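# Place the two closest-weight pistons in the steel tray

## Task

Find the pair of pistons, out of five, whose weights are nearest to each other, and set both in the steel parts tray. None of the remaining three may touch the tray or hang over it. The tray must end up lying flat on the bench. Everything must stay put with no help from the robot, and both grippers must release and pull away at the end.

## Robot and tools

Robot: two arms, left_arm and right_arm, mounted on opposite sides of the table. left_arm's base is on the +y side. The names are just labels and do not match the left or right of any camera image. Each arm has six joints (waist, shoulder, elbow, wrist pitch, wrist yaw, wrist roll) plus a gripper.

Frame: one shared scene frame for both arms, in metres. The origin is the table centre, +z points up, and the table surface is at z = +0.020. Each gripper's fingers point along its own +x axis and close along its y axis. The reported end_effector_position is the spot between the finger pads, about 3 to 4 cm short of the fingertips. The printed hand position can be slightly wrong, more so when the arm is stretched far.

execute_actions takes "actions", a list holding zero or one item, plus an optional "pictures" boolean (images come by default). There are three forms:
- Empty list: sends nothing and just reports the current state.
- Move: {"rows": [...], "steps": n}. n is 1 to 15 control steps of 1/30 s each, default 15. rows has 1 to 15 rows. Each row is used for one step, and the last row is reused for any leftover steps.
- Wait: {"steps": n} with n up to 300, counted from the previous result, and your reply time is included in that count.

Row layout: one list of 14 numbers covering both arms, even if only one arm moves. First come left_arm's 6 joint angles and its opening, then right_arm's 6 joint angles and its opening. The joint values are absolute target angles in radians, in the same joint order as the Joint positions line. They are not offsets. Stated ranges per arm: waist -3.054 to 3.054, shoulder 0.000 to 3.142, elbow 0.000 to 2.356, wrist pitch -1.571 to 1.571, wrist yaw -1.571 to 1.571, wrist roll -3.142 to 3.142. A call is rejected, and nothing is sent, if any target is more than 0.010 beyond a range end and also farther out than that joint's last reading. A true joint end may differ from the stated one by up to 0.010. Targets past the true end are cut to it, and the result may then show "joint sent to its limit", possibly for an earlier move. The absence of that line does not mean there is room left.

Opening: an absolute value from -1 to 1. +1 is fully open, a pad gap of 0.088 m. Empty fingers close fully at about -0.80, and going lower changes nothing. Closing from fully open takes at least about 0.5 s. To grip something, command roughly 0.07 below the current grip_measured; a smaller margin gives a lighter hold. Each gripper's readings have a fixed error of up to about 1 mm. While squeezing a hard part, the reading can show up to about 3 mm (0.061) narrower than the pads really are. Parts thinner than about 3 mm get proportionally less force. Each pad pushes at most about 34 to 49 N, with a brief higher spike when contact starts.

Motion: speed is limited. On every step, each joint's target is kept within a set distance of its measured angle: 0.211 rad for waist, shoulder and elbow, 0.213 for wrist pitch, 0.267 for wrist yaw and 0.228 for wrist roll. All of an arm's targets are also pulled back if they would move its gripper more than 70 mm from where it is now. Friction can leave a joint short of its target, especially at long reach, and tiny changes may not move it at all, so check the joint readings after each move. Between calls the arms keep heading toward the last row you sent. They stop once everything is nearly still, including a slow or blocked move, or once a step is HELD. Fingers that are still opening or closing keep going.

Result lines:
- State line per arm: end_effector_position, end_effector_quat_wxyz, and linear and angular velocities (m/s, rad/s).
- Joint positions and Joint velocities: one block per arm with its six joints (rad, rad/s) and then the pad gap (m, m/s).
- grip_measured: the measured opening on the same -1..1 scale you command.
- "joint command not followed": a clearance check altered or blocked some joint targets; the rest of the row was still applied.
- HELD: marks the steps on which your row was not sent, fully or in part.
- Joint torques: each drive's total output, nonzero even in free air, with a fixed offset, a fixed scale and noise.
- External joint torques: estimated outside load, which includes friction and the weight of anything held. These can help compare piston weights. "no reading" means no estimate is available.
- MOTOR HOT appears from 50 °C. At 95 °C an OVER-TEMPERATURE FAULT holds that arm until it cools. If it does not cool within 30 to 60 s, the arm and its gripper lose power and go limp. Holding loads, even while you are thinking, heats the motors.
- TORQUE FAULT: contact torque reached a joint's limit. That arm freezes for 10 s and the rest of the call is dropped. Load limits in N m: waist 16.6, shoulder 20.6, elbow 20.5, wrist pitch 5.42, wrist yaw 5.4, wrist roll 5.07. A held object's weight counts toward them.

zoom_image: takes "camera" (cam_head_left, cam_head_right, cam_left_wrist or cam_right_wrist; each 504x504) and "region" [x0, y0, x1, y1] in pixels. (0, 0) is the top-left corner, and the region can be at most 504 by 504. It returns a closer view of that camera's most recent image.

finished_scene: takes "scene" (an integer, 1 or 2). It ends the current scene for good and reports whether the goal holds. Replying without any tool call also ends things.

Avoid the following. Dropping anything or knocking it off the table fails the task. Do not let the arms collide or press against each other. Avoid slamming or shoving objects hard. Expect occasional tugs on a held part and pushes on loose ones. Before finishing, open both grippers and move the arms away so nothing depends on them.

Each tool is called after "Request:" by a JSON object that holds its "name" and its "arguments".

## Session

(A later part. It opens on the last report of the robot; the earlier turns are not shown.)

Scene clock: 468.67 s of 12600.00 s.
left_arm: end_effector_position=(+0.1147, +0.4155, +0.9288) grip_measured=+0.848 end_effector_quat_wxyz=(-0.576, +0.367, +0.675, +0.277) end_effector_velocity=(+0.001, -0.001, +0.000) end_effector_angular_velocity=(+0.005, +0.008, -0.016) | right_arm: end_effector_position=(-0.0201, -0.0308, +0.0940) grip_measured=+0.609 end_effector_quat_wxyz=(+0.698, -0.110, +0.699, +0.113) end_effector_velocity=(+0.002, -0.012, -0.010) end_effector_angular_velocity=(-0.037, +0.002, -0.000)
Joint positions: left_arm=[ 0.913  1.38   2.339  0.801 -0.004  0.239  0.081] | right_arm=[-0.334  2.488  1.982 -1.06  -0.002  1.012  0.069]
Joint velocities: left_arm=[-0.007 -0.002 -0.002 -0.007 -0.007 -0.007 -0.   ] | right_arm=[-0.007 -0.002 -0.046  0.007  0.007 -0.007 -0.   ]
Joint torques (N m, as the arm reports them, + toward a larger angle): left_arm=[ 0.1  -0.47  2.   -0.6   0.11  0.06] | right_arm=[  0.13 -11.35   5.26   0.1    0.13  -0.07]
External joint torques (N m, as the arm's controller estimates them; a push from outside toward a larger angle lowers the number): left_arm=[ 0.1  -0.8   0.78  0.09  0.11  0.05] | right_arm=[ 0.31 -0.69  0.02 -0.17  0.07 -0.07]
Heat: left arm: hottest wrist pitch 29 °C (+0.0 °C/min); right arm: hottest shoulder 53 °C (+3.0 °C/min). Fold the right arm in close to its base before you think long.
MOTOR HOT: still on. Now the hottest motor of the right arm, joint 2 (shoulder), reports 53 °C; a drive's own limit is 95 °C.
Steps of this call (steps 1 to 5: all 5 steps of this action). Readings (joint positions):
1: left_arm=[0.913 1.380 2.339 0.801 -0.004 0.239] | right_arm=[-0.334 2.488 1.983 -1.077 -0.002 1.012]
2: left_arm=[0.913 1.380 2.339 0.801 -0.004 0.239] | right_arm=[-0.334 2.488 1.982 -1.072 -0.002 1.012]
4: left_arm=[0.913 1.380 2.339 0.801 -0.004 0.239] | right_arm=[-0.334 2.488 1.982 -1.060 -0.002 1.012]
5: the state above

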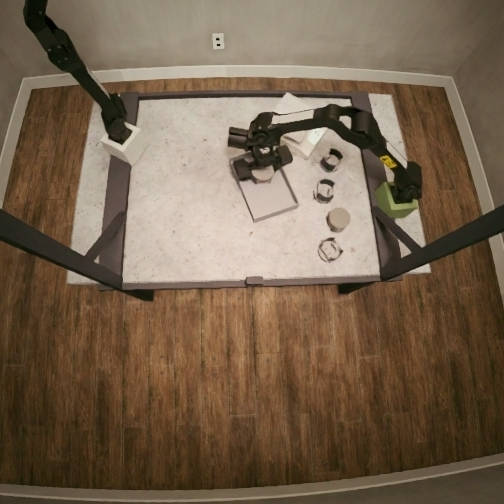

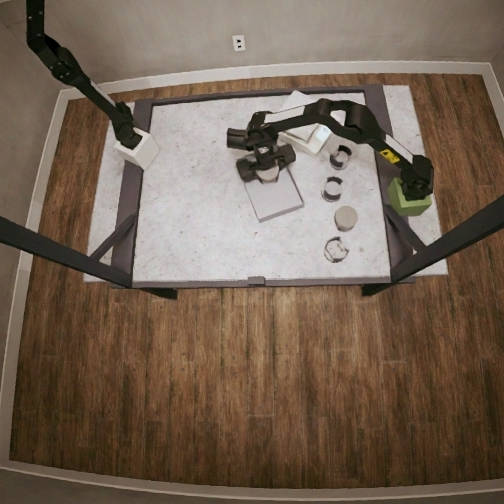

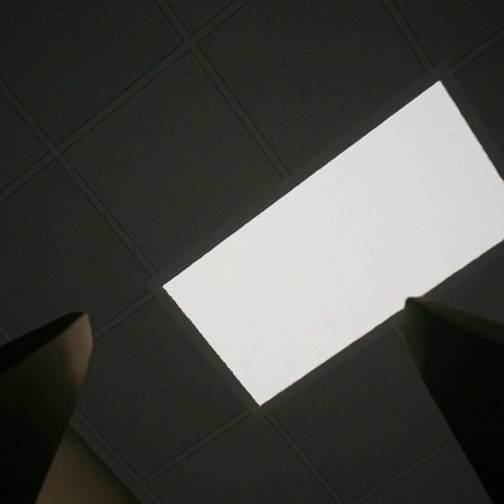

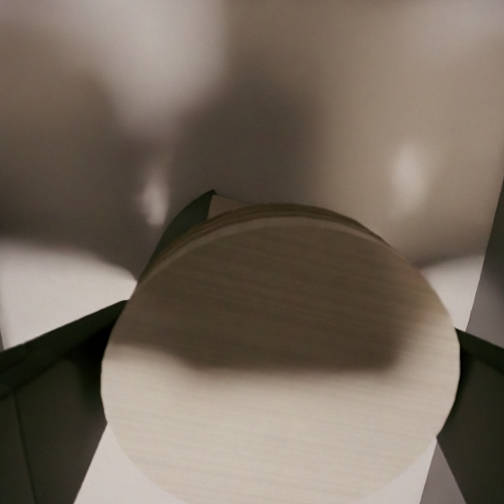

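Request:
{"name": "execute_actions", "arguments": {"actions": [{"rows": [[0.913,1.38,2.34,0.8,0,0.24,0.85,-0.334,2.488,1.982,-1.062,0,1.01,0.58],[0.913,1.38,2.34,0.8,0,0.24,0.85,-0.334,2.488,1.982,-1.062,0,1.01,0.62],[0.913,1.38,2.34,0.8,0,0.24,0.85,-0.334,2.488,1.982,-1.062,0,1.01,0.66],[0.913,1.38,2.34,0.8,0,0.24,0.85,-0.334,2.488,1.982,-1.062,0,1.01,0.71],[0.913,1.38,2.34,0.8,0,0.24,0.85,-0.334,2.488,1.982,-1.062,0,1.01,0.76],[0.913,1.38,2.34,0.8,0,0.24,0.85,-0.334,2.488,1.982,-1.062,0,1.01,0.80],[0.913,1.38,2.34,0.8,0,0.24,0.85,-0.334,2.488,1.982,-1.062,0,1.01,0.82],[0.913,1.38,2.34,0.8,0,0.24,0.85,-0.334,2.4865,1.9843,-1.0655,0,1.01,0.82],[0.913,1.38,2.34,0.8,0,0.24,0.85,-0.334,2.4822,1.9907,-1.0752,0,1.01,0.82],[0.913,1.38,2.34,0.8,0,0.24,0.85,-0.334,2.4758,2.0004,-1.0898,0,1.01,0.84],[0.913,1.38,2.34,0.8,0,0.24,0.85,-0.334,2.4678,2.0126,-1.1082,0,1.01,0.86],[0.913,1.38,2.34,0.8,0,0.24,0.85,-0.334,2.4587,2.0264,-1.129,0,1.01,0.88],[0.913,1.38,2.34,0.8,0,0.24,0.85,-0.334,2.449,2.041,-1.151,0,1.01,0.9],[0.913,1.38,2.34,0.8,0,0.24,0.85,-0.334,2.4393,2.0556,-1.173,0,1.01,0.92],[0.913,1.38,2.34,0.8,0,0.24,0.85,-0.334,2.4302,2.0694,-1.1938,0,1.01,0.94]], "steps": 15}], "pictures": false}}

Request:
{"name": "execute_actions", "arguments": {"actions": [{"rows": [[0.913,1.38,2.34,0.8,0,0.24,0.85,-0.334,2.4222,2.0816,-1.2122,0,1.01,1],[0.913,1.38,2.34,0.8,0,0.24,0.85,-0.3351,2.414,2.0883,-1.2256,0,1.012,1],[0.913,1.38,2.34,0.8,0,0.24,0.85,-0.3383,2.4045,2.0857,-1.2317,0,1.016,1],[0.913,1.38,2.34,0.8,0,0.24,0.85,-0.3437,2.3942,2.073,-1.2291,0,1.024,1],[0.913,1.38,2.34,0.8,0,0.24,0.85,-0.3513,2.3818,2.052,-1.2207,0,1.035,1],[0.913,1.38,2.34,0.8,0,0.24,0.85,-0.361,2.366,2.0249,-1.2098,0,1.05,1],[0.913,1.38,2.34,0.8,0,0.24,0.85,-0.3729,2.3466,1.9919,-1.1965,0,1.067,1],[0.913,1.38,2.34,0.8,0,0.24,0.85,-0.3869,2.3238,1.9529,-1.1808,0,1.088,1],[0.913,1.38,2.34,0.8,0,0.24,0.85,-0.4031,2.2974,1.9078,-1.1627,0,1.112,1],[0.913,1.38,2.34,0.8,0,0.24,0.85,-0.4215,2.2674,1.8568,-1.1422,0,1.139,1],[0.913,1.38,2.34,0.8,0,0.24,0.85,-0.442,2.234,1.7998,-1.1193,0,1.169,1],[0.913,1.38,2.34,0.8,0,0.24,0.85,-0.4636,2.1988,1.7397,-1.0951,0,1.2,1],[0.913,1.38,2.34,0.8,0,0.24,0.85,-0.4852,2.1636,1.6797,-1.071,0,1.232,1],[0.913,1.38,2.34,0.8,0,0.24,0.85,-0.5068,2.1284,1.6196,-1.0468,0,1.264,1],[0.913,1.38,2.34,0.8,0,0.24,0.85,-0.5284,2.0932,1.5596,-1.0227,0,1.296,1]], "steps": 15}], "pictures": false}}

Request:
{"name": "execute_actions", "arguments": {"actions": [{"rows": [[0.913,1.38,2.34,0.8,0,0.24,0.85,-0.55,2.058,1.4995,-0.9985,0,1.328,1],[0.913,1.38,2.34,0.8,0,0.24,0.85,-0.5716,2.0228,1.4395,-0.9744,0,1.359,1],[0.913,1.38,2.34,0.8,0,0.24,0.85,-0.5932,1.9876,1.3794,-0.9502,0,1.391,1],[0.913,1.38,2.34,0.8,0,0.24,0.85,-0.6148,1.9524,1.3194,-0.9261,0,1.423,1],[0.913,1.38,2.34,0.8,0,0.24,0.85,-0.6364,1.9172,1.2593,-0.9019,0,1.455,1],[0.913,1.38,2.34,0.8,0,0.24,0.85,-0.658,1.882,1.1993,-0.8778,0,1.486,1],[0.913,1.38,2.34,0.8,0,0.24,0.85,-0.6785,1.8486,1.1422,-0.8548,0,1.516,1],[0.913,1.38,2.34,0.8,0,0.24,0.85,-0.6969,1.8186,1.0912,-0.8343,0,1.543,1],[0.913,1.38,2.34,0.8,0,0.24,0.85,-0.7131,1.7922,1.0461,-0.8162,0,1.567,1],[0.913,1.38,2.34,0.8,0,0.24,0.85,-0.7271,1.7694,1.0071,-0.8005,0,1.588,1],[0.913,1.38,2.34,0.8,0,0.24,0.85,-0.739,1.75,0.9741,-0.7872,0,1.605,1],[0.913,1.38,2.34,0.8,0,0.24,0.85,-0.7487,1.7342,0.947,-0.7763,0,1.62,1],[0.913,1.38,2.34,0.8,0,0.24,0.85,-0.7563,1.7218,0.926,-0.7679,0,1.631,1],[0.913,1.38,2.34,0.8,0,0.24,0.85,-0.7617,1.713,0.911,-0.7618,0,1.639,1],[0.913,1.38,2.34,0.8,0,0.24,0.85,-0.7649,1.7078,0.902,-0.7582,0,1.643,1]], "steps": 15}], "pictures": false}}

Request:
{"name": "execute_actions", "arguments": {"actions": [{"rows": [[0.913,1.38,2.34,0.8,0,0.24,0.85,-0.766,1.706,0.899,-0.757,0,1.645,1]], "steps": 8}]}}

Scene clock: 485.90 s of 12600.00 s.
left_arm: end_effector_position=(+0.1147, +0.4155, +0.9288) grip_measured=+0.848 end_effector_quat_wxyz=(-0.576, +0.367, +0.675, +0.277) end_effector_velocity=(+0.006, -0.006, +0.001) end_effector_angular_velocity=(+0.017, +0.029, -0.014) | right_arm: end_effector_position=(-0.0216, -0.0368, +0.1085) grip_measured=+0.889 end_effector_quat_wxyz=(+0.693, -0.121, +0.703, +0.101) end_effector_velocity=(-0.003, -0.014, +0.180) end_effector_angular_velocity=(-0.048, +0.020, +0.005)
Joint positions: left_arm=[ 0.913  1.38   2.339  0.801 -0.004  0.239  0.081] | right_arm=[-0.334  2.479  2.022 -1.146 -0.002  1.012  0.083]
Joint velocities: left_arm=[-0.002  0.002 -0.002 -0.022 -0.022 -0.007 -0.   ] | right_arm=[-0.002 -0.203  0.354 -0.608 -0.007 -0.007  0.028]
Joint torques (N m, as the arm reports them, + toward a larger angle): left_arm=[ 0.1  -0.47  2.   -0.6   0.11  0.05] | right_arm=[ -0.01 -15.61   7.88  -0.17   0.12  -0.07]
External joint torques (N m, as the arm's controller estimates them; a push from outside toward a larger angle lowers the number): left_arm=[ 0.1  -0.8   0.78  0.09  0.11  0.05] | right_arm=[-0.01 -3.39  1.95 -0.49  0.08 -0.07]
Heat: left arm: hottest wrist pitch 29 °C (+0.0 °C/min); right arm: hottest shoulder 55 °C (+5.0 °C/min). Fold the right arm in close to its base before you think long.
MOTOR HOT: still on. Now the hottest motor of the right arm, joint 2 (shoulder), reports 55 °C; a drive's own limit is 95 °C.
Steps of this call (steps 1 to 15: the robot went on to your last target; steps 16 to 90: nothing new was sent; then 13.73 s passed at rest; steps 91 to 105: all 15 steps of this action). Readings (joint positions):
91: left_arm=[0.913 1.380 2.339 0.801 -0.004 0.239] | right_arm=[-0.334 2.488 1.980 -1.059 -0.002 1.012]
92: left_arm=[0.913 1.380 2.339 0.801 -0.004 0.239] | right_arm=[-0.334 2.488 1.980 -1.059 -0.002 1.012]
94: left_arm=[0.913 1.380 2.339 0.801 -0.004 0.239] | right_arm=[-0.334 2.488 1.980 -1.059 -0.002 1.012]
98: left_arm=[0.913 1.380 2.339 0.801 -0.004 0.239] | right_arm=[-0.334 2.488 1.980 -1.059 -0.002 1.012]
105: the state above

Scene clock: 486.40 s of 12600.00 s.
left_arm: end_effector_position=(+0.1147, +0.4155, +0.9288) grip_measured=+0.848 end_effector_quat_wxyz=(-0.576, +0.367, +0.675, +0.277) end_effector_velocity=(-0.001, -0.000, -0.001) end_effector_angular_velocity=(+0.001, -0.009, -0.008) | right_arm: end_effector_position=(+0.0223, -0.1021, +0.1529) grip_measured=+0.977 end_effector_quat_wxyz=(+0.707, +0.013, +0.707, -0.010) end_effector_velocity=(+0.172, -0.372, -0.035) end_effector_angular_velocity=(-0.104, +0.054, -1.602)
Joint positions: left_arm=[ 0.913  1.38   2.339  0.801 -0.004  0.239  0.081] | right_arm=[-0.474  2.191  1.702 -1.078 -0.002  1.222  0.087]
Joint velocities: left_arm=[-0.002 -0.002 -0.007  0.007  0.007 -0.007 -0.   ] | right_arm=[-0.716 -0.974 -1.726  0.637 -0.007  0.886  0.   ]
Joint torques (N m, as the arm reports them, + toward a larger angle): left_arm=[ 0.11 -0.48  2.01 -0.61  0.11  0.05] | right_arm=[  0.08 -12.6    4.8    0.15   0.12   0.11]
External joint torques (N m, as the arm's controller estimates them; a push from outside toward a larger angle lowers the number): left_arm=[ 0.11 -0.7   0.74  0.07  0.1   0.05] | right_arm=[-0.23 -2.67 -0.55 -0.04  0.08  0.11]
Heat: left arm: hottest wrist pitch 29 °C (+0.0 °C/min); right arm: hottest shoulder 56 °C (+6.1 °C/min). Fold the right arm in close to its base before you think long.
MOTOR HOT: still on. Now the hottest motor of the right arm, joint 2 (shoulder), reports 56 °C; a drive's own limit is 95 °C.
Steps of this call (steps 1 to 15: all 15 steps of this action). Readings (joint positions):
1: left_arm=[0.913 1.380 2.339 0.801 -0.004 0.239] | right_arm=[-0.334 2.471 2.035 -1.166 -0.002 1.012]
2: left_arm=[0.913 1.380 2.339 0.801 -0.004 0.239] | right_arm=[-0.334 2.461 2.047 -1.183 -0.002 1.012]
4: left_arm=[0.913 1.380 2.339 0.801 -0.004 0.239] | right_arm=[-0.334 2.436 2.062 -1.204 -0.002 1.013]
8: left_arm=[0.913 1.380 2.339 0.801 -0.004 0.239] | right_arm=[-0.350 2.371 2.026 -1.201 -0.002 1.051]
15: the state above

Scene clock: 486.90 s of 12600.00 s.
left_arm: end_effector_position=(+0.1147, +0.4155, +0.9288) grip_measured=+0.848 end_effector_quat_wxyz=(-0.576, +0.367, +0.675, +0.277) end_effector_velocity=(+0.000, +0.003, +0.000) end_effector_angular_velocity=(+0.000, +0.006, -0.011) | right_arm: end_effector_position=(+0.0368, -0.2697, +0.1274) grip_measured=+0.978 end_effector_quat_wxyz=(+0.663, +0.240, +0.666, -0.245) end_effector_velocity=(-0.044, -0.146, -0.043) end_effector_angular_velocity=(-0.038, +0.035, -0.513)
Joint positions: left_arm=[ 0.913  1.38   2.339  0.801 -0.004  0.239  0.081] | right_arm=[-0.749  1.747  0.953 -0.786 -0.002  1.614  0.087]
Joint velocities: left_arm=[-0.002 -0.007 -0.002 -0.007 -0.007 -0.007 -0.   ] | right_arm=[-0.198 -0.364 -0.642  0.227 -0.007  0.315 -0.   ]
Joint torques (N m, as the arm reports them, + toward a larger angle): left_arm=[ 0.1  -0.47  1.99 -0.6   0.11  0.05] | right_arm=[ 0.08 -7.44  4.84  0.48  0.13  0.09]
External joint torques (N m, as the arm's controller estimates them; a push from outside toward a larger angle lowers the number): left_arm=[ 0.1  -0.52  0.63  0.05  0.11  0.05] | right_arm=[-0.27 -1.45 -0.26 -0.01  0.12  0.09]
Heat: left arm: hottest wrist pitch 29 °C (+0.0 °C/min); right arm: hottest shoulder 56 °C (+6.0 °C/min). Fold the right arm in close to its base before you think long.
MOTOR HOT: still on. Now the hottest motor of the right arm, joint 2 (shoulder), reports 56 °C; a drive's own limit is 95 °C.
Steps of this call (steps 1 to 15: all 15 steps of this action). Readings (joint positions):
1: left_arm=[0.913 1.380 2.339 0.801 -0.004 0.239] | right_arm=[-0.497 2.158 1.644 -1.056 -0.002 1.252]
2: left_arm=[0.913 1.380 2.339 0.801 -0.004 0.239] | right_arm=[-0.521 2.123 1.586 -1.032 -0.002 1.283]
4: left_arm=[0.913 1.380 2.339 0.801 -0.004 0.239] | right_arm=[-0.567 2.051 1.468 -0.985 -0.002 1.346]
8: left_arm=[0.913 1.380 2.339 0.801 -0.004 0.239] | right_arm=[-0.651 1.908 1.234 -0.891 -0.002 1.469]
15: the state above

Scene clock: 487.17 s of 12600.00 s.
left_arm: end_effector_position=(+0.1147, +0.4155, +0.9288) grip_measured=+0.848 end_effector_quat_wxyz=(-0.576, +0.367, +0.675, +0.277) end_effector_velocity=(+0.002, -0.007, +0.001) end_effector_angular_velocity=(+0.037, +0.006, -0.013) | right_arm: end_effector_position=(+0.0347, -0.2786, +0.1250) grip_measured=+0.978 end_effector_quat_wxyz=(+0.658, +0.256, +0.660, -0.256) end_effector_velocity=(-0.001, -0.003, -0.001) end_effector_angular_velocity=(+0.014, -0.002, -0.015)
Joint positions: left_arm=[ 0.913  1.38   2.339  0.801 -0.004  0.239  0.081] | right_arm=[-0.763  1.717  0.907 -0.761 -0.002  1.641  0.087]
Joint velocities: left_arm=[-0.007 -0.002 -0.002 -0.037  0.007 -0.007 -0.   ] | right_arm=[-0.007 -0.017 -0.027  0.022 -0.007  0.007 -0.   ]
Joint torques (N m, as the arm reports them, + toward a larger angle): left_arm=[ 0.09 -0.48  1.99 -0.6   0.11  0.05] | right_arm=[-0.2  -7.11  4.04  0.25  0.13  0.11]
External joint torques (N m, as the arm's controller estimates them; a push from outside toward a larger angle lowers the number): left_arm=[ 0.1  -0.78  0.76  0.11  0.11  0.05] | right_arm=[-0.2  -1.46 -0.59 -0.03  0.08  0.11]
Heat: left arm: hottest wrist pitch 29 °C (+0.0 °C/min); right arm: hottest shoulder 56 °C (+6.1 °C/min). Fold the right arm in close to its base before you think long.
MOTOR HOT: still on. Now the hottest motor of the right arm, joint 2 (shoulder), reports 56 °C; a drive's own limit is 95 °C.
Steps of this call (steps 1 to 8: all 8 steps of this action). Readings (joint positions):
1: left_arm=[0.913 1.380 2.339 0.801 -0.004 0.239] | right_arm=[-0.755 1.737 0.936 -0.779 -0.002 1.622]
2: left_arm=[0.913 1.380 2.339 0.801 -0.004 0.239] | right_arm=[-0.758 1.730 0.925 -0.774 -0.002 1.629]
4: left_arm=[0.913 1.380 2.339 0.801 -0.004 0.239] | right_arm=[-0.762 1.723 0.913 -0.766 -0.002 1.636]
8: the state above

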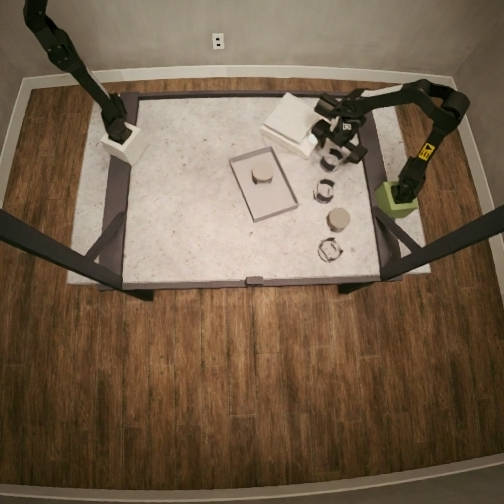

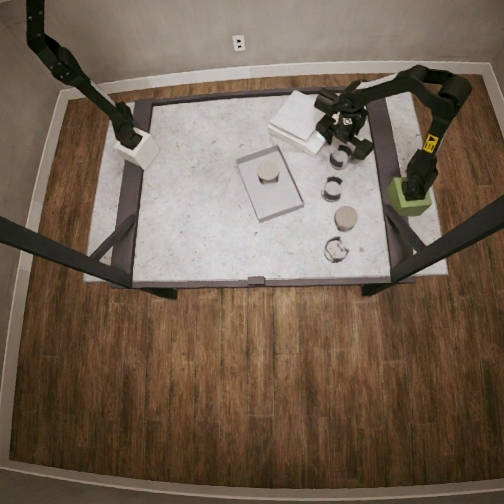

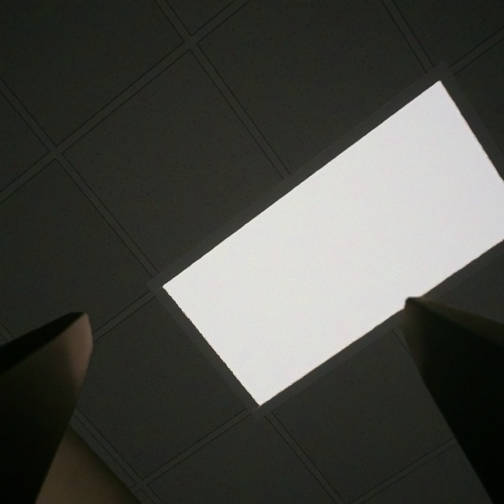

